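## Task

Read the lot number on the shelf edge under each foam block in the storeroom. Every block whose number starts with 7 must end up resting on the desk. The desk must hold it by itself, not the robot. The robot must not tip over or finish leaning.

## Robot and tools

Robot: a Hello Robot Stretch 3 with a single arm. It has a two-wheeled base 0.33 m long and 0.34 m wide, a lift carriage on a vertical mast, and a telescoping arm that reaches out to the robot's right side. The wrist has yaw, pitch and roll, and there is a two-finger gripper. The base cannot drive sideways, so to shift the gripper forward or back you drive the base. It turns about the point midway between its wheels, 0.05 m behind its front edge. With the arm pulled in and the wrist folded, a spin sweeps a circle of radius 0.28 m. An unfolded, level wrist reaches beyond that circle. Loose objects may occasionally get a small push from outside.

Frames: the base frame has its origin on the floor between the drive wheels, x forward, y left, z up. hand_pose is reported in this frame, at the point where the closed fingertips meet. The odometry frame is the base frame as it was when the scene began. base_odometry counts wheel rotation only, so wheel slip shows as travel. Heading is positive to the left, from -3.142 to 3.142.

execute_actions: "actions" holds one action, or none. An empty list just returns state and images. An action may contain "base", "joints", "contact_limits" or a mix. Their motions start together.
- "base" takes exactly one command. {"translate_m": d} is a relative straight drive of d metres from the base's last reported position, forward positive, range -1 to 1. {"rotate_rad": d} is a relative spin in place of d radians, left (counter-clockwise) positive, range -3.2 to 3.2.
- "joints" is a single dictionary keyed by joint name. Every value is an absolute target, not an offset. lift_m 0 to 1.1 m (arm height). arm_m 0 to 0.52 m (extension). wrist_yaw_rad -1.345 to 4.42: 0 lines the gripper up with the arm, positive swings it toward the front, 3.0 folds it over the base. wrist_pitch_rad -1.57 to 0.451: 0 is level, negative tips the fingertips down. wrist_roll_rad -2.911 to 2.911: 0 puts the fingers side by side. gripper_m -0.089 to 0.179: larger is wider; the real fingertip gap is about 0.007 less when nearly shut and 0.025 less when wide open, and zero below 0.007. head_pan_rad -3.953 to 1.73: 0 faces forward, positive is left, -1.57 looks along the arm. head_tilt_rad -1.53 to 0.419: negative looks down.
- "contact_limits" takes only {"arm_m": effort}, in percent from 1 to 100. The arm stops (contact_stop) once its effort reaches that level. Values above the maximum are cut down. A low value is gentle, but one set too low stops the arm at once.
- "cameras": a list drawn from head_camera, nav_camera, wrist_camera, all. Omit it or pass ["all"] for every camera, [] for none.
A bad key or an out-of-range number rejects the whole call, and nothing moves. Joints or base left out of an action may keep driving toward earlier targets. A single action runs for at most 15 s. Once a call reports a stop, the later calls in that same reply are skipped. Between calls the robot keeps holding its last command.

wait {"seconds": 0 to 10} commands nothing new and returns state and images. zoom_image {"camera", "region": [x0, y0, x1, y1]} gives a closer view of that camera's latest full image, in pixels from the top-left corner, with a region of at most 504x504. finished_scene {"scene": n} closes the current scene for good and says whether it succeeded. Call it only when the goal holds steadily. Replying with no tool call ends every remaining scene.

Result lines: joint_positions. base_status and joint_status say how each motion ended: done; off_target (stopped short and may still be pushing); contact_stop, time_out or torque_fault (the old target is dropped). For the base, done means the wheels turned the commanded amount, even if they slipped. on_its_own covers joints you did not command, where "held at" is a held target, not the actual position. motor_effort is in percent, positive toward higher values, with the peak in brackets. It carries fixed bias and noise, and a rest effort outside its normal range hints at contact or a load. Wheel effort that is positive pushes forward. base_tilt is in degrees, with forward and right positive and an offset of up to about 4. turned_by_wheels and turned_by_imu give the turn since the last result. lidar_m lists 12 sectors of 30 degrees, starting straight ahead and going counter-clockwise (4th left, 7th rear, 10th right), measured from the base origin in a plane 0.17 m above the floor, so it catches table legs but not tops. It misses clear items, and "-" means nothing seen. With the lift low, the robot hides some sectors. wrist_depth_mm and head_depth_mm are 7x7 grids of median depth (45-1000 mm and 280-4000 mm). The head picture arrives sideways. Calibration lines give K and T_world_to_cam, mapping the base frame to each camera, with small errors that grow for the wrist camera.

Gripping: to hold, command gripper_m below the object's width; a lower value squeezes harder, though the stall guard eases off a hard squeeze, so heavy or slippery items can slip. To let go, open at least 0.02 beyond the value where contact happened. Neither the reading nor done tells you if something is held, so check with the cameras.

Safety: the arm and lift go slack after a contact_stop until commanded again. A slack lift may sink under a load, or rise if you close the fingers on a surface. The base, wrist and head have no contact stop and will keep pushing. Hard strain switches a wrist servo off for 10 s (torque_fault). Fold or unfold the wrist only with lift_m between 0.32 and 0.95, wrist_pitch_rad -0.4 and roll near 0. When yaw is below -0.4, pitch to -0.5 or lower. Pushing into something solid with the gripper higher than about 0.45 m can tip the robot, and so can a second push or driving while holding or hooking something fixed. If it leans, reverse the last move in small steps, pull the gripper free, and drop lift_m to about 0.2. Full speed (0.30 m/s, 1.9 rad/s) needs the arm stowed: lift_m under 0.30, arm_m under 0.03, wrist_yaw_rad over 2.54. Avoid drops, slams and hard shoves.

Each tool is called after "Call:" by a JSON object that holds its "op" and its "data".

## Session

Call:
{"op": "execute_actions", "data": {"actions": [{"joints":{"head_pan_rad":1.7,"head_tilt_rad":-0.4,"lift_m":0.27}}], "cameras": ["head_camera","nav_camera"]}}

Call:
{"op": "execute_actions", "data": {"actions": [{"joints":{"head_pan_rad":0.2}}], "cameras": ["head_camera","nav_camera"]}}

Call:
{"op": "execute_actions", "data": {"actions": [{"joints":{"head_pan_rad":-1.3}}], "cameras": ["head_camera","nav_camera"]}}

Call:
{"op": "execute_actions", "data": {"actions": [{"joints":{"head_pan_rad":-2.6}}], "cameras": ["head_camera","nav_camera"]}}

Call:
{"op": "execute_actions", "data": {"actions": [{"joints":{"head_pan_rad":-3.7}}], "cameras": ["head_camera","nav_camera"]}}

Scene clock: 3.00 s.
base_odometry: x=+0.000 y=+0.000 heading=+0.000 (m, m, rad; odometry frame)
turned_by_wheels: +0.000 (rad since the last result)
turned_by_imu: -0.001 (rad since the last result)
base_tilt: forward=+1.3 right=+1.7 (deg)
lidar_m: 1.21 2.10 2.03 1.15 0.82 0.78 0.80 1.07 2.29 2.21 1.06 0.88
head_depth_mm: 1744 1848 1944 2051 2144 1823 1448 / 1855 1964 2077 2205 2265 1831 1451 / 1967 2099 2227 2355 2409 1843 1455 / 2125 2221 2348 2503 2260 1717 1466 / 995 1039 1094 1148 1201 1277 1352 / 891 929 972 1013 1067 1133 1206 / 812 854 897 - - - -
base_status: not commanded
joint_positions: lift_m=+0.270 arm_m=+0.001 wrist_yaw_rad=+2.801 wrist_pitch_rad=-0.456 wrist_roll_rad=-0.011 gripper_m=+0.037 head_pan_rad=+1.693 head_tilt_rad=-0.395
joint_status: all done
motor_effort: left_wheel=+1(0) right_wheel=+0(0) lift_m=+31(33) arm_m=+0(0) wrist_yaw_rad=+0(1) wrist_pitch_rad=+7(7) wrist_roll_rad=+0(0) gripper_m=+0(0) head_pan_rad=+2(39) head_tilt_rad=-2(18) (%)
hand_pose: x=+0.0520 y=+0.0609 z=+0.2745 quat_wxyz=(+0.274, +0.702, +0.042, +0.656) (m; base frame)
wrist_depth_mm: 911 - - - - - - / - - - - - - - / - 872 886 937 953 978 985 / - 692 713 704 705 743 748 / - 566 583 591 603 586 598 / 463 - - 480 509 505 497 / - - - 424 426 430 433
pictures: head_camera (sideways: a quarter turn clockwise sets it upright), nav_camera (sideways: a quarter turn counterclockwise sets it upright)
camera_calibration (this result's frames):
head_camera: T_world_to_cam=[[0.0285721, -0.356251, -0.933953, 1.23503], [-0.988866, -0.146583, 0.0256611, -0.0237514], [-0.146043, 0.922821, -0.356473, 0.42659], [0, 0, 0, 1]] pos_world=[0.00352617, 0.0428331, 1.30614]
nav_camera: T_world_to_cam=[[-0.0955243, 0.332372, 0.938298, -1.18214], [0.992494, 0.104108, 0.0641637, -0.0315979], [-0.0763579, 0.937385, -0.339822, 0.407433], [0, 0, 0, 1]] pos_world=[-0.0504513, 0.0142777, 1.24968]
Images, in order (width x height): head_camera 896x504, nav_camera 672x504.

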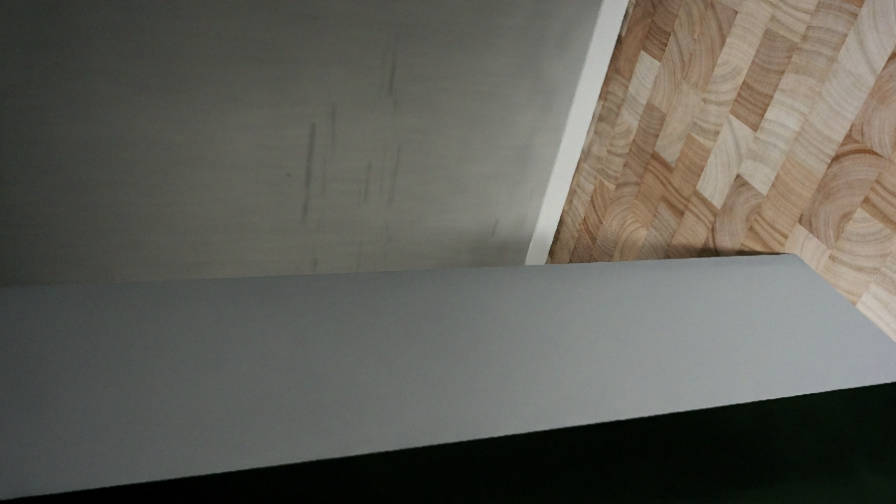

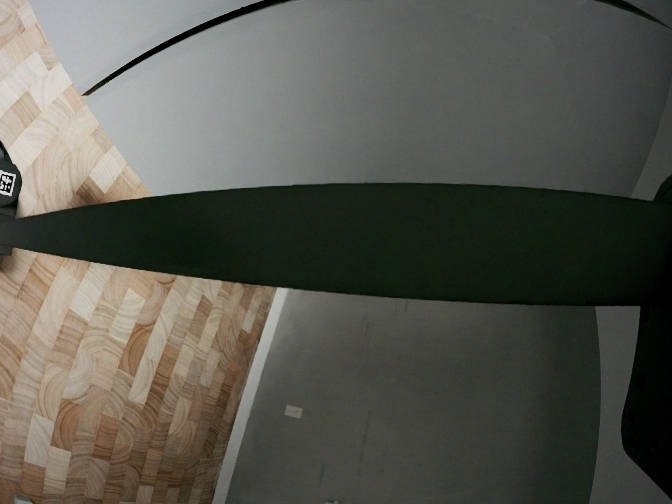

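Scene clock: 4.33 s.
base_odometry: x=+0.000 y=+0.000 heading=+0.000 (m, m, rad; odometry frame)
turned_by_wheels: +0.000 (rad since the last result)
turned_by_imu: +0.000 (rad since the last result)
base_tilt: forward=+1.3 right=+1.6 (deg)
lidar_m: 1.21 2.09 2.03 1.15 0.82 0.78 0.80 1.07 2.29 2.22 1.06 0.88
head_depth_mm: 1358 1428 1508 1548 1102 920 1449 / 1456 1541 1615 1684 1118 1393 1420 / 1566 1652 1772 1868 1125 1830 1458 / 1699 1804 1936 2057 2173 1846 1469 / 1855 1974 2110 2282 2390 1849 1463 / 2023 2150 2303 2410 2435 1857 1476 / 1978 2061 2123 2236 2305 1862 1481
base_status: not commanded
joint_positions: lift_m=+0.270 arm_m=+0.001 wrist_yaw_rad=+2.801 wrist_pitch_rad=-0.456 wrist_roll_rad=-0.011 gripper_m=+0.037 head_pan_rad=+0.207 head_tilt_rad=-0.395
joint_status: all done
motor_effort: left_wheel=+1(1) right_wheel=+1(0) lift_m=+31(32) arm_m=+0(0) wrist_yaw_rad=+0(0) wrist_pitch_rad=+7(8) wrist_roll_rad=+0(0) gripper_m=+0(0) head_pan_rad=-5(43) head_tilt_rad=-2(1) (%)
hand_pose: x=+0.0520 y=+0.0609 z=+0.2745 quat_wxyz=(+0.274, +0.702, +0.042, +0.656) (m; base frame)
wrist_depth_mm: 896 - - - - - - / - - - - - - - / - 904 896 905 968 966 - / - 707 695 697 736 722 744 / - 566 599 589 592 594 595 / 464 - - 474 514 496 504 / - - - 421 422 432 433
pictures: head_camera (sideways: a quarter turn clockwise sets it upright), nav_camera (sideways: a quarter turn counterclockwise sets it upright)
camera_calibration (this result's frames):
head_camera: T_world_to_cam=[[-0.352647, -0.0588128, -0.933906, 1.23729], [-0.230206, 0.972803, 0.0256644, -0.0283835], [0.906998, 0.224041, -0.356595, 0.420326], [0, 0, 0, 1]] pos_world=[0.0485593, 0.00620999, 1.30613]
nav_camera: T_world_to_cam=[[0.323157, 0.12349, 0.938253, -1.18463], [0.188206, -0.980031, 0.064166, -0.0266947], [0.927442, 0.155849, -0.339946, 0.401471], [0, 0, 0, 1]] pos_world=[0.0155064, 0.0575599, 1.24968]
Images, in order (width x height): head_camera 896x504, nav_camera 672x504.

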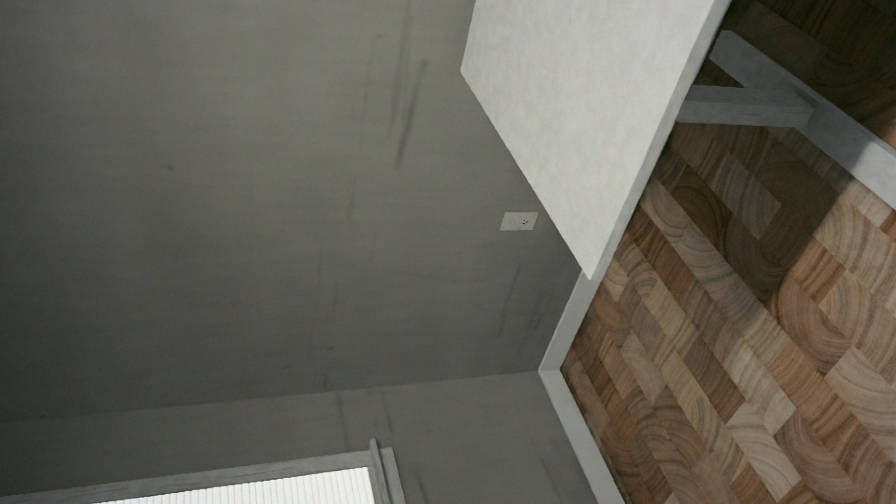

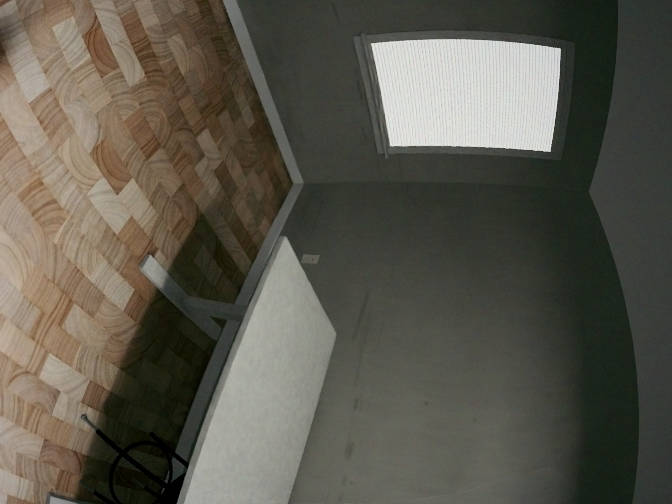

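Scene clock: 5.67 s.
base_odometry: x=+0.000 y=+0.000 heading=+0.000 (m, m, rad; odometry frame)
turned_by_wheels: +0.000 (rad since the last result)
turned_by_imu: +0.000 (rad since the last result)
base_tilt: forward=+1.3 right=+1.6 (deg)
lidar_m: 1.21 2.10 2.02 1.15 0.82 0.78 0.80 1.07 2.29 2.21 1.06 0.88
head_depth_mm: 2480 2627 2761 2980 2441 1827 1447 / 2225 2400 2571 2757 2459 1826 1453 / 1977 2099 2242 2378 2386 1839 1458 / 1797 1899 2002 2129 2181 1842 1469 / 1636 1722 1808 1910 1138 1853 1422 / 1524 1598 1676 1733 1146 1445 1424 / 1415 1480 1539 1581 1150 916 1481
base_status: not commanded
joint_positions: lift_m=+0.270 arm_m=+0.001 wrist_yaw_rad=+2.801 wrist_pitch_rad=-0.456 wrist_roll_rad=-0.011 gripper_m=+0.037 head_pan_rad=-1.293 head_tilt_rad=-0.395
joint_status: all done
motor_effort: left_wheel=+1(1) right_wheel=+1(1) lift_m=+32(32) arm_m=+0(0) wrist_yaw_rad=+0(1) wrist_pitch_rad=+7(7) wrist_roll_rad=+0(0) gripper_m=+1(1) head_pan_rad=-4(40) head_tilt_rad=-2(2) (%)
hand_pose: x=+0.0520 y=+0.0609 z=+0.2745 quat_wxyz=(+0.274, +0.702, +0.042, +0.656) (m; base frame)
wrist_depth_mm: 890 - - - - - - / - - - - - - - / - 872 916 950 936 943 958 / - 695 703 717 700 734 747 / - 562 589 600 606 601 602 / 460 - - 484 506 498 494 / - - - 418 422 430 432
pictures: head_camera (sideways: a quarter turn clockwise sets it upright), nav_camera (sideways: a quarter turn counterclockwise sets it upright)
camera_calibration (this result's frames):
head_camera: T_world_to_cam=[[-0.0836209, 0.347636, -0.933893, 1.23564], [0.954082, 0.298444, 0.0256653, -0.0356089], [0.287637, -0.888865, -0.35663, 0.424149], [0, 0, 0, 1]] pos_world=[0.015298, -0.0419137, 1.30613]
nav_camera: T_world_to_cam=[[0.14605, -0.313645, 0.938241, -1.18354], [-0.964262, -0.257063, 0.0641667, -0.0196655], [0.221061, -0.914082, -0.33998, 0.405825], [0, 0, 0, 1]] pos_world=[0.0641806, -0.00530919, 1.24968]
Images, in order (width x height): head_camera 896x504, nav_camera 672x504.

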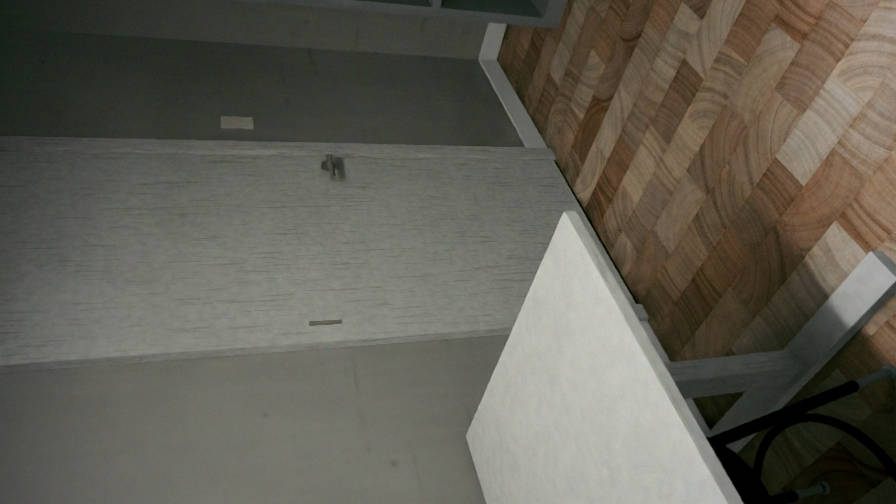

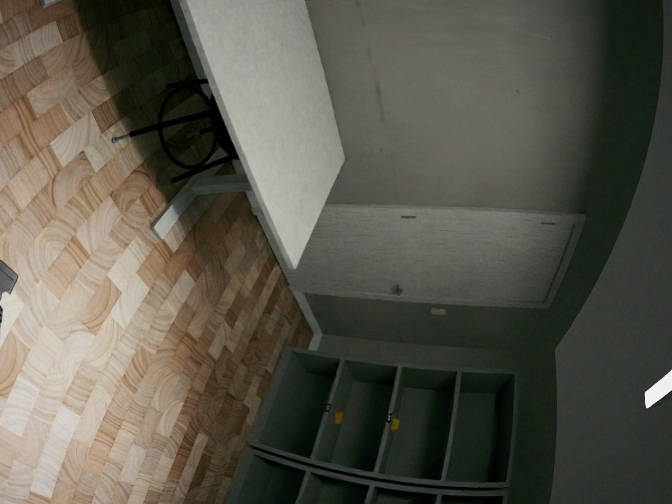

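Scene clock: 6.90 s.
base_odometry: x=+0.000 y=+0.000 heading=+0.000 (m, m, rad; odometry frame)
turned_by_wheels: +0.000 (rad since the last result)
turned_by_imu: +0.000 (rad since the last result)
base_tilt: forward=+1.2 right=+1.6 (deg)
lidar_m: 1.21 2.09 2.03 1.15 0.82 0.78 0.80 1.07 2.29 2.21 1.06 0.88
head_depth_mm: 891 929 973 1022 1076 1132 1193 / 1004 1056 1115 1172 1247 1334 1370 / 1145 1222 1293 1369 1468 1570 1468 / 1347 1432 1545 1661 1791 1784 1456 / 1606 1743 1900 2080 2236 1843 1464 / 2010 2116 2296 2510 2485 1860 1477 / 2268 2393 2512 2590 2406 1878 1479
base_status: not commanded
joint_positions: lift_m=+0.270 arm_m=+0.001 wrist_yaw_rad=+2.801 wrist_pitch_rad=-0.456 wrist_roll_rad=-0.011 gripper_m=+0.037 head_pan_rad=-2.593 head_tilt_rad=-0.395
joint_status: all done
motor_effort: left_wheel=+1(1) right_wheel=+0(0) lift_m=+32(32) arm_m=+0(0) wrist_yaw_rad=+0(1) wrist_pitch_rad=+7(7) wrist_roll_rad=+0(0) gripper_m=+0(1) head_pan_rad=-4(41) head_tilt_rad=-2(2) (%)
hand_pose: x=+0.0520 y=+0.0609 z=+0.2745 quat_wxyz=(+0.274, +0.702, +0.042, +0.656) (m; base frame)
wrist_depth_mm: 902 - - - - - - / - - - - - - - / - 893 888 943 958 968 977 / - 685 710 714 723 753 737 / - 569 591 590 599 598 596 / 462 - - 478 508 489 504 / - - - 419 422 428 433
pictures: head_camera (sideways: a quarter turn clockwise sets it upright), nav_camera (sideways: a quarter turn counterclockwise sets it upright)
camera_calibration (this result's frames):
head_camera: T_world_to_cam=[[0.312619, 0.173578, -0.933884, 1.23321], [0.542783, -0.839481, 0.0256659, -0.0331007], [-0.779523, -0.514921, -0.356653, 0.430688], [0, 0, 0, 1]] pos_world=[-0.0318259, -0.0200747, 1.30613]
nav_camera: T_world_to_cam=[[-0.263167, -0.224639, 0.938233, -1.18103], [-0.505636, 0.860358, 0.0641671, -0.0224637], [-0.82163, -0.457517, -0.340003, 0.412215], [0, 0, 0, 1]] pos_world=[0.0165219, -0.0573835, 1.24968]
Images, in order (width x height): head_camera 896x504, nav_camera 672x504.

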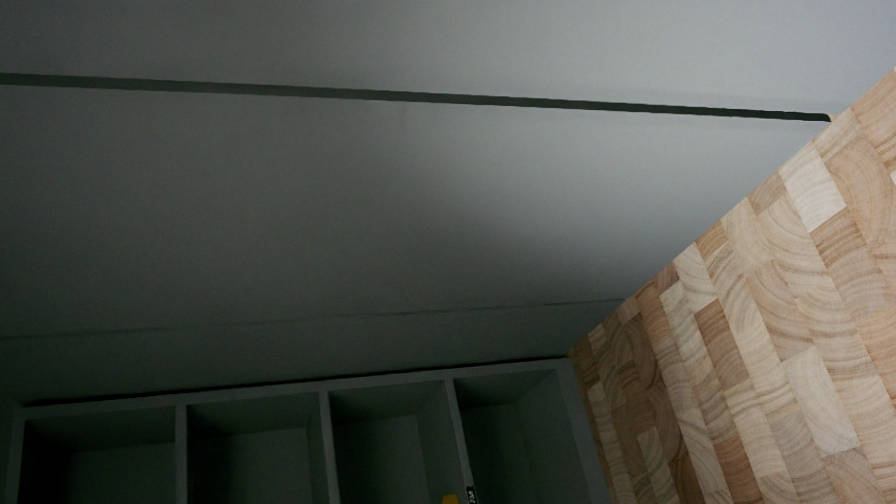

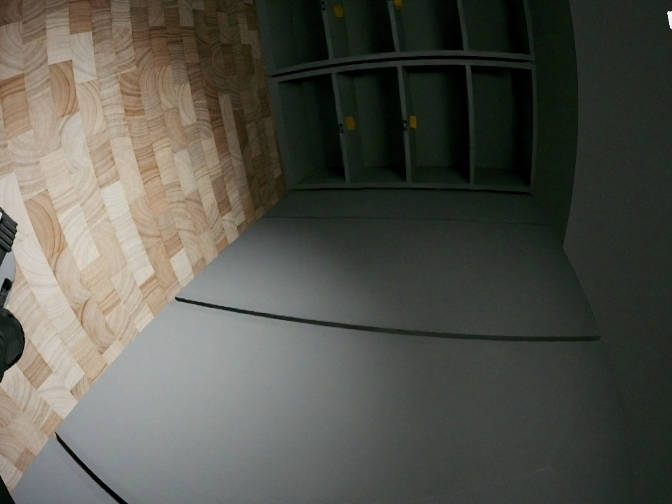

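Scene clock: 8.07 s.
base_odometry: x=+0.000 y=+0.000 heading=+0.000 (m, m, rad; odometry frame)
turned_by_wheels: +0.000 (rad since the last result)
turned_by_imu: +0.000 (rad since the last result)
base_tilt: forward=+1.2 right=+1.7 (deg)
lidar_m: 1.21 2.10 2.02 1.15 0.82 0.78 0.80 1.07 2.29 2.22 1.06 0.88
head_depth_mm: 652 694 738 785 841 910 986 / 651 690 732 779 838 906 983 / 648 687 733 785 842 911 988 / 650 689 736 782 839 894 974 / 644 682 725 772 827 890 965 / 640 679 722 768 824 889 959 / 638 677 719 764 819 883 954
base_status: not commanded
joint_positions: lift_m=+0.270 arm_m=+0.001 wrist_yaw_rad=+2.801 wrist_pitch_rad=-0.456 wrist_roll_rad=-0.011 gripper_m=+0.037 head_pan_rad=-3.693 head_tilt_rad=-0.395
joint_status: all done
motor_effort: left_wheel=+1(0) right_wheel=+0(0) lift_m=+32(31) arm_m=+0(0) wrist_yaw_rad=+1(0) wrist_pitch_rad=+7(8) wrist_roll_rad=+0(0) gripper_m=+0(1) head_pan_rad=-5(42) head_tilt_rad=-2(2) (%)
hand_pose: x=+0.0520 y=+0.0609 z=+0.2745 quat_wxyz=(+0.274, +0.702, +0.042, +0.656) (m; base frame)
wrist_depth_mm: 903 - - - - - - / - - - - - - - / - 903 910 938 944 969 - / - 693 702 706 725 745 761 / - 563 590 601 602 595 612 / 464 - - 486 501 497 499 / - - - 421 421 432 434
pictures: head_camera (sideways: a quarter turn clockwise sets it upright), nav_camera (sideways: a quarter turn counterclockwise sets it upright)
camera_calibration (this result's frames):
head_camera: T_world_to_cam=[[0.29651, -0.199883, -0.933878, 1.2333], [-0.501948, -0.864517, 0.0256663, -0.0267284], [-0.812484, 0.461148, -0.356669, 0.43091], [0, 0, 0, 1]] pos_world=[-0.0289939, 0.0246941, 1.30613]
nav_camera: T_world_to_cam=[[-0.319586, 0.132649, 0.938227, -1.18068], [0.537402, 0.840881, 0.0641674, -0.0288266], [-0.780426, 0.524712, -0.34002, 0.411985], [0, 0, 0, 1]] pos_world=[-0.0403125, -0.0353175, 1.24968]
Images, in order (width x height): head_camera 896x504, nav_camera 672x504.

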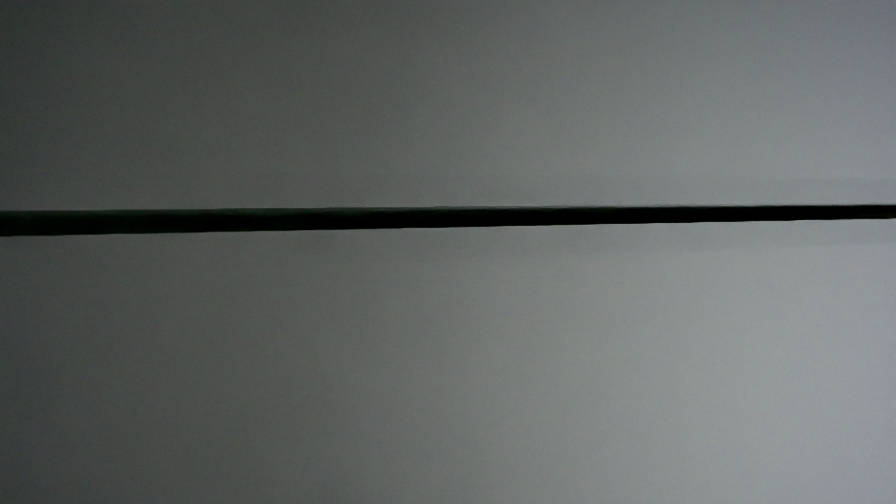

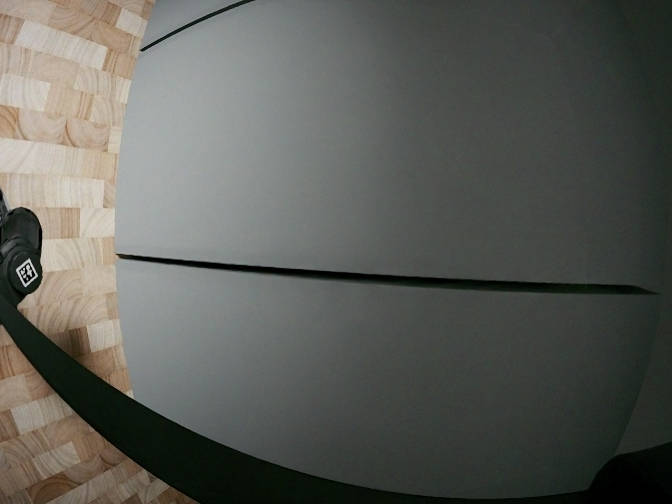

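Call:
{"op": "execute_actions", "data": {"actions": [{"joints":{"head_pan_rad":-2.0,"head_tilt_rad":-0.25}}], "cameras": ["head_camera"]}}

Call:
{"op": "zoom_image", "data": {"camera": "head_camera", "region": [300, 0, 700, 250]}}

Call:
{"op": "zoom_image", "data": {"camera": "head_camera", "region": [300, 250, 700, 500]}}

Scene clock: 12.57 s.
base_odometry: x=+0.000 y=+0.000 heading=+0.000 (m, m, rad; odometry frame)
turned_by_wheels: +0.000 (rad since the last result)
turned_by_imu: -0.001 (rad since the last result)
base_tilt: forward=+1.2 right=+1.7 (deg)
lidar_m: 1.21 2.11 2.03 1.15 0.82 0.78 0.80 1.07 2.29 2.22 1.06 0.88
head_depth_mm: 2350 2439 2503 2604 2532 2175 1655 / 2373 2450 2567 2656 2683 2209 1660 / 2398 2478 2565 2630 2706 2213 1667 / 2422 2231 2553 2604 2472 2217 1682 / 2446 2537 2628 2710 2763 2234 1681 / 2448 2512 2621 2731 2783 2244 1687 / 2480 2436 2553 2522 2534 2242 1682
base_status: not commanded
joint_positions: lift_m=+0.270 arm_m=+0.001 wrist_yaw_rad=+2.801 wrist_pitch_rad=-0.456 wrist_roll_rad=-0.011 gripper_m=+0.037 head_pan_rad=-2.007 head_tilt_rad=-0.261
joint_status: all done
motor_effort: left_wheel=+1(1) right_wheel=+0(1) lift_m=+31(32) arm_m=+0(0) wrist_yaw_rad=+1(0) wrist_pitch_rad=+7(7) wrist_roll_rad=+0(0) gripper_m=+1(0) head_pan_rad=+3(40) head_tilt_rad=+4(15) (%)
hand_pose: x=+0.0520 y=+0.0609 z=+0.2745 quat_wxyz=(+0.274, +0.702, +0.042, +0.656) (m; base frame)
wrist_depth_mm: 902 - - - - - - / - - - - - - - / - 880 891 929 966 975 988 / - 682 698 713 726 747 766 / - 569 585 598 600 591 606 / 468 - - 480 510 504 500 / - - - 422 420 425 431
pictures: head_camera (sideways: a quarter turn clockwise sets it upright)
camera_calibration (this result's frames):
head_camera: T_world_to_cam=[[0.110326, 0.201032, -0.973352, 1.28599], [0.917655, -0.396765, 0.0220664, -0.0307055], [-0.381756, -0.895636, -0.228252, 0.261149], [0, 0, 0, 1]] pos_world=[-0.0140055, -0.0368138, 1.31201]
Images, in order (width x height): head_camera 896x504.

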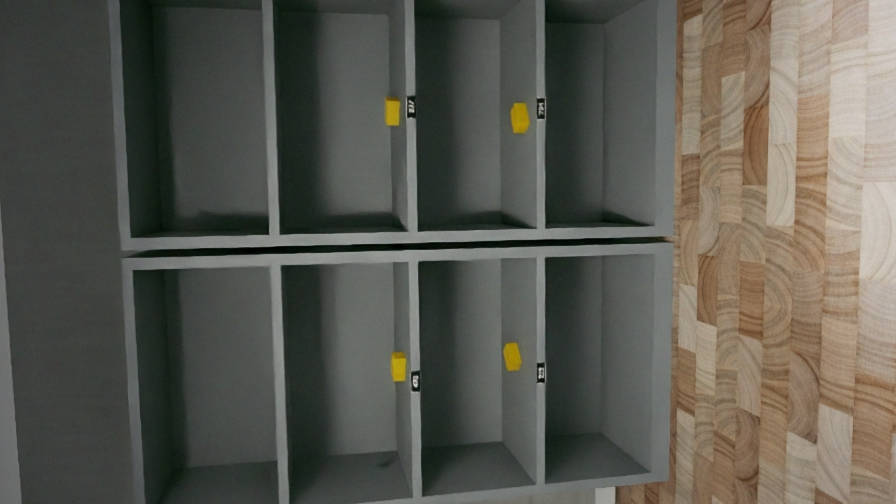

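Region (300, 0, 700, 250) of head_camera's 896x504 image, scaled by 1.260, with more detail than that image has; it fills the top 315 rows of this view, and the rest is white.

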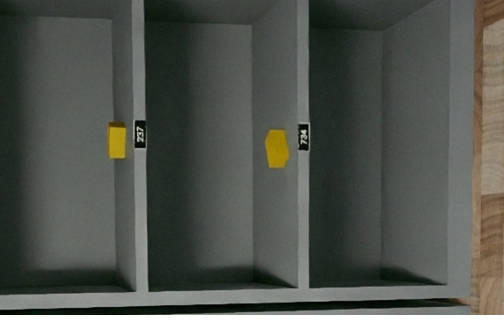

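Region (300, 250, 700, 500) of head_camera's 896x504 image, scaled by 1.260, with more detail than that image has; it fills the top 315 rows of this view, and the rest is white.

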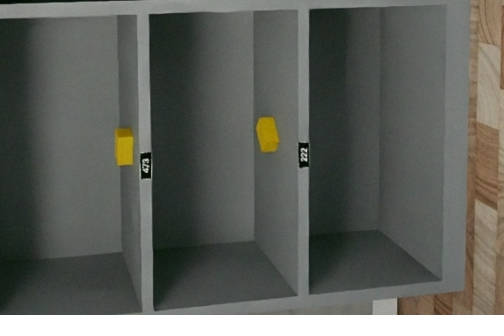

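Call:
{"op": "execute_actions", "data": {"actions": [{"base":{"rotate_rad":-2.245},"joints":{"head_pan_rad":-1.57,"head_tilt_rad":-0.8}}], "cameras": []}}

Call:
{"op": "execute_actions", "data": {"actions": [{"base":{"translate_m":1}}], "cameras": []}}

Call:
{"op": "execute_actions", "data": {"actions": [{"base":{"translate_m":0.79}}], "cameras": []}}

Call:
{"op": "execute_actions", "data": {"actions": [{"base":{"rotate_rad":1.75}}], "cameras": []}}

Call:
{"op": "execute_actions", "data": {"actions": [{"joints":{"lift_m":0.4,"wrist_pitch_rad":-0.4}}], "cameras": []}}

Call:
{"op": "execute_actions", "data": {"actions": [{"joints":{"lift_m":0.51,"wrist_yaw_rad":0}}], "cameras": []}}

Call:
{"op": "execute_actions", "data": {"actions": [{"joints":{"wrist_pitch_rad":-0.25,"gripper_m":0.175}}], "cameras": ["wrist_camera","head_camera"]}}

Scene clock: 26.30 s.
base_odometry: x=+0.000 y=+0.000 heading=-2.245 (m, m, rad; odometry frame)
turned_by_wheels: -2.245 (rad since the last result)
turned_by_imu: -2.220 (rad since the last result)
base_tilt: forward=+1.2 right=+1.7 (deg)
lidar_m: 1.89 2.30 1.06 0.88 1.21 1.87 2.02 2.04 0.86 0.78 0.78 0.96
head_depth_mm: 683 776 898 1062 1294 1316 1146 / 671 763 880 1033 1255 1316 1148 / 662 749 861 1010 1226 1318 1148 / 651 736 858 1010 1224 1323 1155 / 662 732 831 963 1154 1309 1152 / 632 712 811 940 1119 1300 1165 / 622 697 796 918 1098 1288 1167
base_status: done
joint_positions: lift_m=+0.270 arm_m=+0.001 wrist_yaw_rad=+2.801 wrist_pitch_rad=-0.456 wrist_roll_rad=-0.011 gripper_m=+0.037 head_pan_rad=-1.577 head_tilt_rad=-0.791
joint_status: all done
motor_effort: left_wheel=+3(13) right_wheel=-1(5) lift_m=+32(31) arm_m=+0(0) wrist_yaw_rad=+0(1) wrist_pitch_rad=+7(7) wrist_roll_rad=+0(0) gripper_m=+0(0) head_pan_rad=+3(32) head_tilt_rad=-3(29) (%)
hand_pose: x=+0.0520 y=+0.0609 z=+0.2745 quat_wxyz=(+0.274, +0.702, +0.042, +0.656) (m; base frame)
wrist_depth_mm: - - - - - - - / - - - - - - - / - 890 915 912 946 987 - / - 696 705 704 722 738 761 / - 564 594 600 598 594 604 / 470 - - 472 512 486 504 / - - - 421 422 427 428
pictures: none
No camera images: the call's "cameras" was empty. Leave "cameras" out to get every camera's image.

Scene clock: 31.40 s.
base_odometry: x=-0.624 y=-0.781 heading=-2.245 (m, m, rad; odometry frame)
turned_by_wheels: +0.000 (rad since the last result)
turned_by_imu: -0.003 (rad since the last result)
base_tilt: forward=+1.3 right=+1.6 (deg)
lidar_m: 1.41 1.33 1.80 1.67 1.57 1.29 3.03 1.06 0.68 0.61 0.62 0.76
head_depth_mm: 530 602 695 824 1009 1254 1144 / 522 592 682 806 980 1240 1148 / 513 580 667 784 951 1212 1149 / 522 591 665 781 942 1189 1152 / 497 561 641 747 893 1117 1159 / 489 550 629 729 871 1079 1159 / 482 542 615 714 849 1043 1168
base_status: done
joint_positions: lift_m=+0.270 arm_m=+0.001 wrist_yaw_rad=+2.801 wrist_pitch_rad=-0.456 wrist_roll_rad=-0.011 gripper_m=+0.037 head_pan_rad=-1.577 head_tilt_rad=-0.791
joint_status: not commanded
motor_effort: left_wheel=+3(12) right_wheel=-1(5) lift_m=+32(32) arm_m=+0(0) wrist_yaw_rad=+1(1) wrist_pitch_rad=+7(7) wrist_roll_rad=+0(0) gripper_m=+0(0) head_pan_rad=+3(2) head_tilt_rad=-4(4) (%)
hand_pose: x=+0.0520 y=+0.0609 z=+0.2744 quat_wxyz=(+0.274, +0.702, +0.042, +0.656) (m; base frame)
wrist_depth_mm: - - - - - - - / - - - - - - - / - 919 884 946 953 - 955 / - 699 689 721 735 749 751 / - 567 590 588 613 600 604 / 464 - - 479 508 498 503 / - - - 421 420 424 431
pictures: none
No camera images: the call's "cameras" was empty. Leave "cameras" out to get every camera's image.

Scene clock: 35.80 s.
base_odometry: x=-1.117 y=-1.399 heading=-2.245 (m, m, rad; odometry frame)
turned_by_wheels: +0.000 (rad since the last result)
turned_by_imu: -0.002 (rad since the last result)
base_tilt: forward=+1.2 right=+1.6 (deg)
lidar_m: 0.98 0.74 0.67 1.47 1.82 1.76 3.80 0.84 0.53 0.48 0.49 0.59
head_depth_mm: 408 463 537 636 779 1005 1145 / 401 455 525 618 752 966 1146 / 395 447 514 603 729 926 1124 / 389 439 503 588 712 893 1114 / 383 431 493 573 712 888 1114 / 377 431 506 585 679 833 1094 / 402 428 474 549 651 807 1055
base_status: done
joint_positions: lift_m=+0.270 arm_m=+0.001 wrist_yaw_rad=+2.801 wrist_pitch_rad=-0.456 wrist_roll_rad=-0.011 gripper_m=+0.037 head_pan_rad=-1.577 head_tilt_rad=-0.791
joint_status: not commanded
motor_effort: left_wheel=+3(11) right_wheel=-1(3) lift_m=+31(32) arm_m=+0(0) wrist_yaw_rad=+0(1) wrist_pitch_rad=+7(8) wrist_roll_rad=+0(0) gripper_m=+0(1) head_pan_rad=+2(4) head_tilt_rad=-4(3) (%)
hand_pose: x=+0.0520 y=+0.0609 z=+0.2744 quat_wxyz=(+0.274, +0.702, +0.043, +0.656) (m; base frame)
wrist_depth_mm: - - - - 654 682 763 / - - - - 722 795 777 / - 891 928 923 769 798 751 / - 686 711 716 706 643 599 / - 564 591 585 595 567 503 / 455 - - 484 511 495 474 / - - - 426 424 437 433
pictures: none
No camera images: the call's "cameras" was empty. Leave "cameras" out to get every camera's image.

Scene clock: 38.07 s.
base_odometry: x=-1.117 y=-1.399 heading=-0.495 (m, m, rad; odometry frame)
turned_by_wheels: +1.750 (rad since the last result)
turned_by_imu: +1.726 (rad since the last result)
base_tilt: forward=+1.3 right=+1.6 (deg)
lidar_m: 1.80 1.75 2.63 1.92 0.69 0.50 0.48 0.50 0.67 0.97 0.67 0.74
head_depth_mm: 813 748 591 1100 906 1219 1145 / 812 757 573 1105 909 1242 1143 / 814 759 578 1106 914 1250 1151 / 816 672 581 1114 897 1227 1154 / 813 774 585 1123 923 1234 1158 / 816 785 590 1125 927 1236 1160 / 812 792 594 1101 931 1152 1161
base_status: done
joint_positions: lift_m=+0.270 arm_m=+0.001 wrist_yaw_rad=+2.801 wrist_pitch_rad=-0.456 wrist_roll_rad=-0.011 gripper_m=+0.037 head_pan_rad=-1.577 head_tilt_rad=-0.791
joint_status: not commanded
motor_effort: left_wheel=-1(9) right_wheel=+2(8) lift_m=+32(31) arm_m=+0(0) wrist_yaw_rad=+0(0) wrist_pitch_rad=+7(8) wrist_roll_rad=+0(0) gripper_m=+1(0) head_pan_rad=+2(2) head_tilt_rad=-3(3) (%)
hand_pose: x=+0.0520 y=+0.0609 z=+0.2744 quat_wxyz=(+0.274, +0.702, +0.043, +0.656) (m; base frame)
wrist_depth_mm: - - - - - - - / - - - - - - - / - 859 903 923 944 965 997 / - 701 701 706 721 724 746 / - 575 593 599 596 598 601 / 462 - - 488 506 494 502 / - - - 420 423 432 433
pictures: none
No camera images: the call's "cameras" was empty. Leave "cameras" out to get every camera's image.

Scene clock: 40.07 s.
base_odometry: x=-1.117 y=-1.399 heading=-0.495 (m, m, rad; odometry frame)
turned_by_wheels: +0.000 (rad since the last result)
turned_by_imu: -0.001 (rad since the last result)
base_tilt: forward=+1.3 right=+1.6 (deg)
lidar_m: 1.81 1.75 2.63 1.92 0.69 0.50 0.48 0.50 0.67 0.98 0.67 0.73
head_depth_mm: 811 749 592 1099 905 1219 1142 / 814 756 572 1105 909 1243 1143 / 815 757 577 1106 913 1247 1153 / 813 669 582 1115 895 1230 1151 / 814 777 585 1120 920 1227 1162 / 812 785 589 1128 923 1229 1157 / 812 792 594 1097 926 1152 1160
base_status: not commanded
joint_positions: lift_m=+0.400 arm_m=+0.001 wrist_yaw_rad=+2.801 wrist_pitch_rad=-0.420 wrist_roll_rad=-0.011 gripper_m=+0.037 head_pan_rad=-1.577 head_tilt_rad=-0.791
joint_status: all done
motor_effort: left_wheel=-1(1) right_wheel=+2(2) lift_m=+37(39) arm_m=-1(0) wrist_yaw_rad=+1(0) wrist_pitch_rad=+12(14) wrist_roll_rad=+0(0) gripper_m=+0(0) head_pan_rad=+3(3) head_tilt_rad=-3(3) (%)
hand_pose: x=+0.0535 y=+0.0652 z=+0.4120 quat_wxyz=(+0.263, +0.703, +0.030, +0.660) (m; base frame)
wrist_depth_mm: - - - - - - - / - - - - - - - / - - - - - - - / - 976 973 - - - - / - 767 825 822 836 816 845 / 623 666 - 668 701 693 687 / 552 - 560 571 561 579 589
pictures: none
No camera images: the call's "cameras" was empty. Leave "cameras" out to get every camera's image.

Scene clock: 42.47 s.
base_odometry: x=-1.117 y=-1.399 heading=-0.495 (m, m, rad; odometry frame)
turned_by_wheels: +0.000 (rad since the last result)
turned_by_imu: -0.001 (rad since the last result)
base_tilt: forward=+1.2 right=+1.7 (deg)
lidar_m: 1.80 1.76 2.62 1.92 0.69 0.50 0.48 0.50 0.67 0.97 0.68 0.73
head_depth_mm: 813 749 590 1100 906 1219 1143 / 815 756 573 1104 911 1244 1141 / 814 757 577 1111 913 1245 1147 / 816 672 581 1120 895 1227 1150 / 811 776 584 1119 921 1226 1161 / 812 785 588 1121 925 1227 1160 / 814 792 593 1098 932 1155 1158
base_status: not commanded
joint_positions: lift_m=+0.510 arm_m=+0.001 wrist_yaw_rad=+0.002 wrist_pitch_rad=-0.420 wrist_roll_rad=-0.011 gripper_m=+0.037 head_pan_rad=-1.577 head_tilt_rad=-0.791
joint_status: all done
motor_effort: left_wheel=-1(1) right_wheel=+2(2) lift_m=+39(39) arm_m=+0(0) wrist_yaw_rad=-1(1) wrist_pitch_rad=+12(12) wrist_roll_rad=+0(0) gripper_m=+0(0) head_pan_rad=+3(3) head_tilt_rad=-4(4) (%)
hand_pose: x=-0.0211 y=-0.3702 z=+0.5221 quat_wxyz=(+0.696, +0.149, -0.687, -0.146) (m; base frame)
wrist_depth_mm: 540 627 636 658 655 637 452 / 377 391 349 364 428 451 418 / 292 291 292 295 301 301 304 / 565 817 865 863 838 630 428 / 556 790 866 860 920 664 451 / 569 703 - 702 740 653 455 / 560 582 608 621 618 599 477
pictures: none
No camera images: the call's "cameras" was empty. Leave "cameras" out to get every camera's image.

Scene clock: 44.33 s.
base_odometry: x=-1.117 y=-1.399 heading=-0.495 (m, m, rad; odometry frame)
turned_by_wheels: +0.000 (rad since the last result)
turned_by_imu: -0.001 (rad since the last result)
base_tilt: forward=+1.2 right=+1.6 (deg)
lidar_m: 1.80 1.76 2.62 1.92 0.69 0.50 0.48 0.50 0.67 0.98 0.67 0.74
head_depth_mm: 813 746 590 1097 910 1213 1142 / 816 756 572 1099 910 1250 1143 / 813 759 577 1106 916 1247 1149 / 814 672 581 1115 898 1223 1156 / 816 774 585 1124 923 1231 1155 / 812 785 590 1127 925 1237 1160 / 810 793 593 1099 933 1154 1159
base_status: not commanded
joint_positions: lift_m=+0.510 arm_m=+0.001 wrist_yaw_rad=+0.002 wrist_pitch_rad=-0.273 wrist_roll_rad=-0.011 gripper_m=+0.175 head_pan_rad=-1.577 head_tilt_rad=-0.791
joint_status: all done
motor_effort: left_wheel=-1(1) right_wheel=+2(2) lift_m=+38(38) arm_m=+0(0) wrist_yaw_rad=-2(2) wrist_pitch_rad=+14(14) wrist_roll_rad=+0(0) gripper_m=+0(84) head_pan_rad=+3(3) head_tilt_rad=-4(4) (%)
hand_pose: x=-0.0211 y=-0.3863 z=+0.5564 quat_wxyz=(+0.705, +0.097, -0.696, -0.095) (m; base frame)
wrist_depth_mm: 556 658 650 657 658 647 465 / 556 676 698 700 692 677 458 / 441 457 391 399 499 517 436 / 301 298 307 313 321 325 337 / 525 817 849 843 860 547 407 / - 825 847 839 861 781 432 / 582 679 680 698 722 668 412
pictures: head_camera (sideways: a quarter turn clockwise sets it upright), wrist_camera
camera_calibration (this result's frames):
head_camera: T_world_to_cam=[[0.0190583, 0.689349, -0.724179, 0.961553], [0.999416, 0.00741654, 0.0333615, -0.0458897], [0.0283686, -0.724392, -0.688805, 0.857913], [0, 0, 0, 1]] pos_world=[0.00319955, -0.0410397, 1.2888]
wrist_camera: T_world_to_cam=[[-0.998415, 0.00919167, 0.0555182, -0.0540427], [-0.0462168, 0.428925, -0.902157, 0.702582], [-0.0321055, -0.903293, -0.427821, 0.0577152], [0, 0, 0, 1]] pos_world=[-0.019633, -0.248725, 0.661531]
Images, in order (width x height): head_camera 896x504, wrist_camera 644x364.

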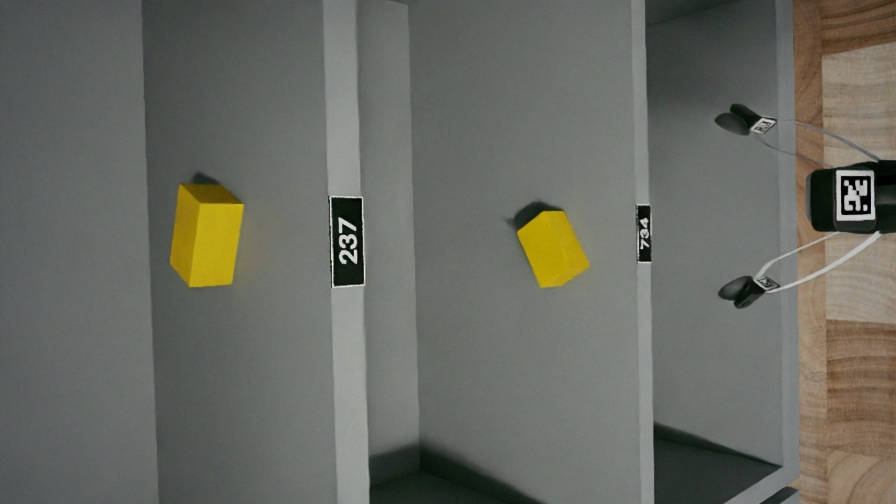

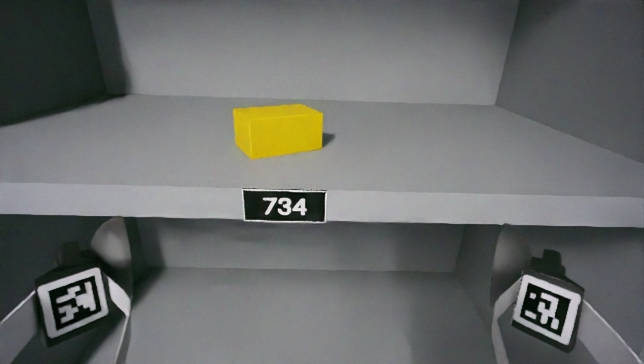

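Call:
{"op": "execute_actions", "data": {"actions": [{"base":{"translate_m":0.045}}], "cameras": ["wrist_camera"]}}

Call:
{"op": "execute_actions", "data": {"actions": [{"joints":{"arm_m":0.25}}], "cameras": ["wrist_camera"]}}

Scene clock: 54.97 s.
base_odometry: x=-1.078 y=-1.420 heading=-0.495 (m, m, rad; odometry frame)
turned_by_wheels: +0.000 (rad since the last result)
turned_by_imu: -0.001 (rad since the last result)
base_tilt: forward=+1.3 right=+1.6 (deg)
lidar_m: 1.76 1.72 1.74 2.10 0.75 0.55 0.53 0.55 0.70 0.97 0.65 1.37
head_depth_mm: 811 752 592 1098 903 1231 1137 / 812 754 573 1104 910 1259 1142 / 814 665 577 1110 909 1216 1146 / 812 733 580 1116 898 1220 1157 / 815 775 584 1120 921 1231 1159 / 812 785 589 1125 927 1230 1158 / 811 792 594 1067 931 1045 1140
base_status: done
joint_positions: lift_m=+0.510 arm_m=+0.001 wrist_yaw_rad=+0.001 wrist_pitch_rad=-0.272 wrist_roll_rad=-0.011 gripper_m=+0.175 head_pan_rad=-1.577 head_tilt_rad=-0.791
joint_status: not commanded
motor_effort: left_wheel=-2(3) right_wheel=+2(5) lift_m=+37(37) arm_m=-1(1) wrist_yaw_rad=-1(2) wrist_pitch_rad=+14(14) wrist_roll_rad=+0(0) gripper_m=+1(0) head_pan_rad=+2(2) head_tilt_rad=-4(3) (%)
hand_pose: x=-0.0212 y=-0.3863 z=+0.5565 quat_wxyz=(+0.705, +0.097, -0.696, -0.095) (m; base frame)
wrist_depth_mm: 500 644 670 671 653 661 511 / 496 674 693 707 716 673 510 / 447 457 473 376 505 525 477 / 298 301 306 308 321 324 338 / 477 777 851 837 862 607 456 / - 814 823 841 846 859 483 / 525 662 680 688 704 708 464
pictures: wrist_camera
camera_calibration (this result's frames):
wrist_camera: T_world_to_cam=[[-0.998412, 0.00953491, 0.0555148, -0.0539903], [-0.0460761, 0.428669, -0.902286, 0.702631], [-0.0324007, -0.903411, -0.427549, 0.0575158], [0, 0, 0, 1]] pos_world=[-0.0196666, -0.248721, 0.661562]
Images, in order (width x height): wrist_camera 644x364.

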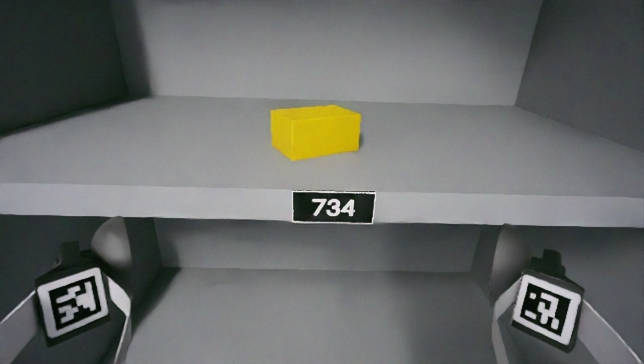

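Scene clock: 58.03 s.
base_odometry: x=-1.078 y=-1.420 heading=-0.495 (m, m, rad; odometry frame)
turned_by_wheels: +0.000 (rad since the last result)
turned_by_imu: -0.001 (rad since the last result)
base_tilt: forward=+1.3 right=+1.6 (deg)
lidar_m: 1.76 1.72 1.74 2.10 0.75 0.55 0.53 0.55 0.70 0.98 0.64 1.37
head_depth_mm: 812 749 592 1096 905 1243 1139 / 812 755 573 1102 912 1288 1130 / 815 665 577 1108 930 1186 1150 / 814 733 581 1113 908 1224 1152 / 811 776 585 1121 920 1228 1149 / 813 783 590 1130 930 1237 1157 / 811 791 593 1065 931 1048 1144
base_status: not commanded
joint_positions: lift_m=+0.510 arm_m=+0.250 wrist_yaw_rad=+0.000 wrist_pitch_rad=-0.272 wrist_roll_rad=-0.011 gripper_m=+0.175 head_pan_rad=-1.577 head_tilt_rad=-0.791
joint_status: all done
motor_effort: left_wheel=-2(2) right_wheel=+2(2) lift_m=+37(38) arm_m=+4(5) wrist_yaw_rad=+0(1) wrist_pitch_rad=+13(13) wrist_roll_rad=+0(0) gripper_m=+0(0) head_pan_rad=+2(3) head_tilt_rad=-4(4) (%)
hand_pose: x=-0.0214 y=-0.6350 z=+0.5567 quat_wxyz=(+0.705, +0.097, -0.697, -0.095) (m; base frame)
wrist_depth_mm: 424 420 432 428 429 442 434 / 451 448 463 452 460 469 459 / 435 450 464 469 470 483 481 / 293 297 303 307 317 325 338 / 221 227 154 148 167 241 243 / - 177 129 137 170 186 190 / 141 147 139 144 152 149 156
pictures: wrist_camera
camera_calibration (this result's frames):
wrist_camera: T_world_to_cam=[[-0.998403, 0.010542, 0.0555059, -0.0512172], [-0.0456635, 0.427956, -0.902645, 0.809131], [-0.0332698, -0.903738, -0.426791, -0.167653], [0, 0, 0, 1]] pos_world=[-0.0197654, -0.497247, 0.661648]
Images, in order (width x height): wrist_camera 644x364.

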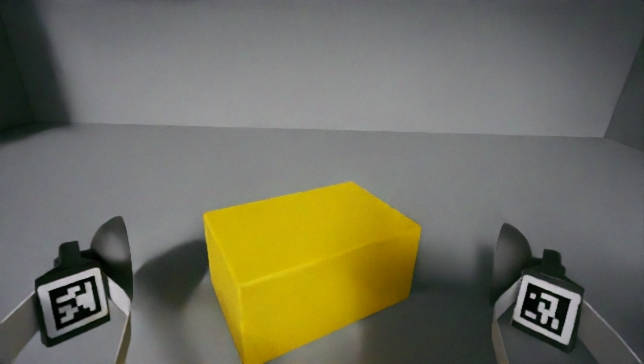

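Call:
{"op": "execute_actions", "data": {"actions": [{"joints":{"gripper_m":0.04}}], "cameras": []}}

Call:
{"op": "execute_actions", "data": {"actions": [{"joints":{"lift_m":0.55}}], "cameras": []}}

Call:
{"op": "execute_actions", "data": {"actions": [{"joints":{"arm_m":0.0}}], "cameras": ["wrist_camera"]}}

Scene clock: 63.17 s.
base_odometry: x=-1.078 y=-1.420 heading=-0.495 (m, m, rad; odometry frame)
turned_by_wheels: +0.000 (rad since the last result)
turned_by_imu: -0.001 (rad since the last result)
base_tilt: forward=+1.3 right=+1.7 (deg)
lidar_m: 1.75 1.72 1.74 2.10 0.76 0.55 0.53 0.55 0.70 0.97 0.65 1.38
head_depth_mm: 812 749 591 1097 904 1237 1145 / 815 754 572 1103 912 1278 1128 / 812 666 575 1110 951 1182 1147 / 814 729 581 1109 932 1223 1146 / 813 779 586 1120 922 1230 1156 / 814 785 589 1127 925 1235 1164 / 809 792 593 1068 931 1047 1148
base_status: not commanded
joint_positions: lift_m=+0.510 arm_m=+0.250 wrist_yaw_rad=-0.001 wrist_pitch_rad=-0.270 wrist_roll_rad=-0.011 gripper_m=+0.040 head_pan_rad=-1.577 head_tilt_rad=-0.791
joint_status: all done
motor_effort: left_wheel=-1(6) right_wheel=+2(5) lift_m=+38(38) arm_m=+4(4) wrist_yaw_rad=+2(5) wrist_pitch_rad=+12(13) wrist_roll_rad=+0(0) gripper_m=+0(93) head_pan_rad=+3(2) head_tilt_rad=-4(3) (%)
hand_pose: x=-0.0218 y=-0.6351 z=+0.5570 quat_wxyz=(+0.705, +0.095, -0.697, -0.095) (m; base frame)
wrist_depth_mm: 427 430 428 432 431 428 435 / 448 449 458 454 458 460 465 / 445 451 473 313 470 479 476 / 293 297 305 279 320 326 338 / 219 221 236 229 240 238 243 / 176 177 - 180 193 186 188 / 146 147 149 151 149 155 155
pictures: none
No camera images: the call's "cameras" was empty. Leave "cameras" out to get every camera's image.

Scene clock: 64.33 s.
base_odometry: x=-1.078 y=-1.420 heading=-0.495 (m, m, rad; odometry frame)
turned_by_wheels: +0.000 (rad since the last result)
turned_by_imu: +0.000 (rad since the last result)
base_tilt: forward=+1.3 right=+1.6 (deg)
lidar_m: 1.76 1.72 1.74 2.10 0.75 0.55 0.53 0.55 0.69 0.97 0.64 1.38
head_depth_mm: 814 750 590 1098 909 1237 1139 / 812 755 573 1104 934 - 1138 / 811 665 576 1105 966 1198 1147 / 810 731 581 1116 918 1230 1146 / 811 776 585 1118 923 1230 1158 / 813 783 589 1121 925 1232 1158 / 813 791 594 1065 935 1045 1144
base_status: not commanded
joint_positions: lift_m=+0.550 arm_m=+0.250 wrist_yaw_rad=-0.001 wrist_pitch_rad=-0.270 wrist_roll_rad=-0.011 gripper_m=+0.040 head_pan_rad=-1.577 head_tilt_rad=-0.791
joint_status: all done
motor_effort: left_wheel=-1(1) right_wheel=+2(2) lift_m=+38(40) arm_m=+4(4) wrist_yaw_rad=+2(1) wrist_pitch_rad=+12(12) wrist_roll_rad=+0(0) gripper_m=+0(0) head_pan_rad=+2(2) head_tilt_rad=-3(3) (%)
hand_pose: x=-0.0218 y=-0.6351 z=+0.5970 quat_wxyz=(+0.705, +0.095, -0.697, -0.095) (m; base frame)
wrist_depth_mm: 428 426 428 425 433 435 440 / 443 451 451 457 458 457 457 / 480 478 474 486 489 480 485 / 381 397 399 308 418 429 446 / 289 292 313 289 318 316 318 / 231 233 - 239 253 247 248 / 193 195 197 197 198 203 205
pictures: none
No camera images: the call's "cameras" was empty. Leave "cameras" out to get every camera's image.

Scene clock: 67.40 s.
base_odometry: x=-1.078 y=-1.420 heading=-0.495 (m, m, rad; odometry frame)
turned_by_wheels: +0.000 (rad since the last result)
turned_by_imu: -0.001 (rad since the last result)
base_tilt: forward=+1.2 right=+1.6 (deg)
lidar_m: 1.76 1.72 1.74 2.09 0.75 0.55 0.53 0.55 0.70 0.97 0.65 1.38
head_depth_mm: 813 750 592 1099 906 1238 1141 / 815 756 573 1104 910 1244 1147 / 812 666 575 1104 915 1232 1150 / 813 732 581 1117 919 1227 1148 / 816 778 585 1118 924 1233 1155 / 812 784 590 1129 926 1236 1161 / 813 791 594 1066 931 1048 1144
base_status: not commanded
joint_positions: lift_m=+0.550 arm_m=+0.001 wrist_yaw_rad=+0.000 wrist_pitch_rad=-0.270 wrist_roll_rad=-0.011 gripper_m=+0.040 head_pan_rad=-1.577 head_tilt_rad=-0.791
joint_status: all done
joint sent to its limit — the command would take arm_m past its lower limit, so that joint was sent only as far as its limit.
motor_effort: left_wheel=-2(1) right_wheel=+2(2) lift_m=+38(37) arm_m=-4(3) wrist_yaw_rad=+1(2) wrist_pitch_rad=+12(12) wrist_roll_rad=+0(0) gripper_m=+0(1) head_pan_rad=+3(3) head_tilt_rad=-3(3) (%)
hand_pose: x=-0.0216 y=-0.3869 z=+0.5970 quat_wxyz=(+0.705, +0.096, -0.697, -0.095) (m; base frame)
wrist_depth_mm: 498 641 659 643 665 657 505 / 501 681 687 692 689 692 512 / 495 611 625 567 684 663 507 / 387 396 402 418 424 435 444 / 314 315 316 323 324 329 328 / 516 741 - 891 900 726 494 / 513 681 749 756 746 728 495
pictures: wrist_camera
camera_calibration (this result's frames):
wrist_camera: T_world_to_cam=[[-0.998394, 0.0114131, 0.0554886, -0.0559148], [-0.0453276, 0.426584, -0.903311, 0.739293], [-0.0339802, -0.904376, -0.425382, 0.0726455], [0, 0, 0, 1]] pos_world=[-0.0198461, -0.249034, 0.701816]
Images, in order (width x height): wrist_camera 644x364.

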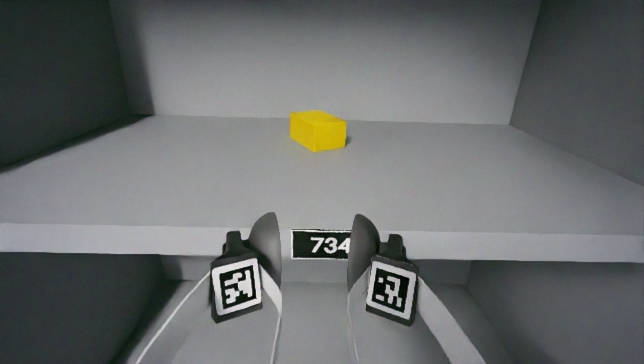

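Call:
{"op": "execute_actions", "data": {"actions": [{"joints":{"arm_m":0.41,"gripper_m":0.175,"lift_m":0.515},"contact_limits":{"arm_m":20}}], "cameras": ["wrist_camera"]}}

Scene clock: 74.47 s.
base_odometry: x=-1.078 y=-1.420 heading=-0.495 (m, m, rad; odometry frame)
turned_by_wheels: +0.000 (rad since the last result)
turned_by_imu: -0.002 (rad since the last result)
base_tilt: forward=+1.2 right=+1.6 (deg)
lidar_m: 1.76 1.72 1.74 2.10 0.75 0.55 0.53 0.55 0.69 0.97 0.65 1.38
head_depth_mm: 815 747 591 1094 907 1234 1136 / 812 755 573 1102 920 1283 1149 / 816 664 576 1146 870 1223 1150 / 812 731 581 1148 899 1229 1146 / 812 775 585 1119 921 1232 1153 / 812 783 589 1128 927 1226 1157 / 809 790 592 1064 930 1045 1142
base_status: not commanded
joint_positions: lift_m=+0.515 arm_m=+0.410 wrist_yaw_rad=+0.000 wrist_pitch_rad=-0.270 wrist_roll_rad=-0.011 gripper_m=+0.175 head_pan_rad=-1.577 head_tilt_rad=-0.791
joint_status: all done
motor_effort: left_wheel=-1(1) right_wheel=+2(2) lift_m=+31(34) arm_m=+4(1) wrist_yaw_rad=+1(0) wrist_pitch_rad=+12(12) wrist_roll_rad=+0(0) gripper_m=+0(85) head_pan_rad=+2(3) head_tilt_rad=-4(4) (%)
contact_limits: arm_m 20 (drawing in: default 20, maximum 32; extending or still: default 27, maximum 45)
hand_pose: x=-0.0216 y=-0.7951 z=+0.5623 quat_wxyz=(+0.705, +0.096, -0.697, -0.095) (m; base frame)
wrist_depth_mm: 281 280 282 281 286 286 286 / 299 299 299 301 306 304 306 / 318 320 318 319 321 320 323 / 304 311 319 324 331 340 339 / 229 237 211 157 243 247 252 / - 185 180 126 142 193 198 / 146 154 154 128 150 154 162
pictures: wrist_camera
camera_calibration (this result's frames):
wrist_camera: T_world_to_cam=[[-0.998396, 0.0112811, 0.0554886, -0.0493999], [-0.0453841, 0.426578, -0.903311, 0.88201], [-0.0338605, -0.90438, -0.425382, -0.311309], [0, 0, 0, 1]] pos_world=[-0.0198325, -0.657231, 0.667046]
Images, in order (width x height): wrist_camera 644x364.

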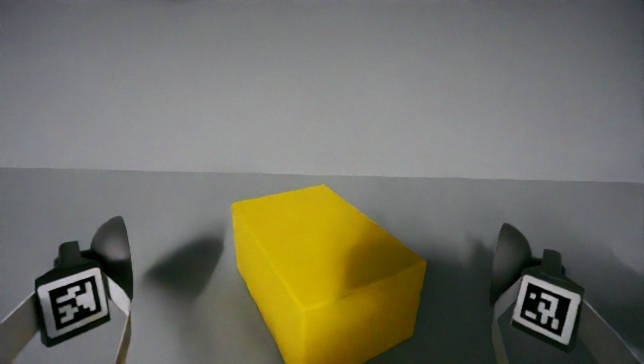

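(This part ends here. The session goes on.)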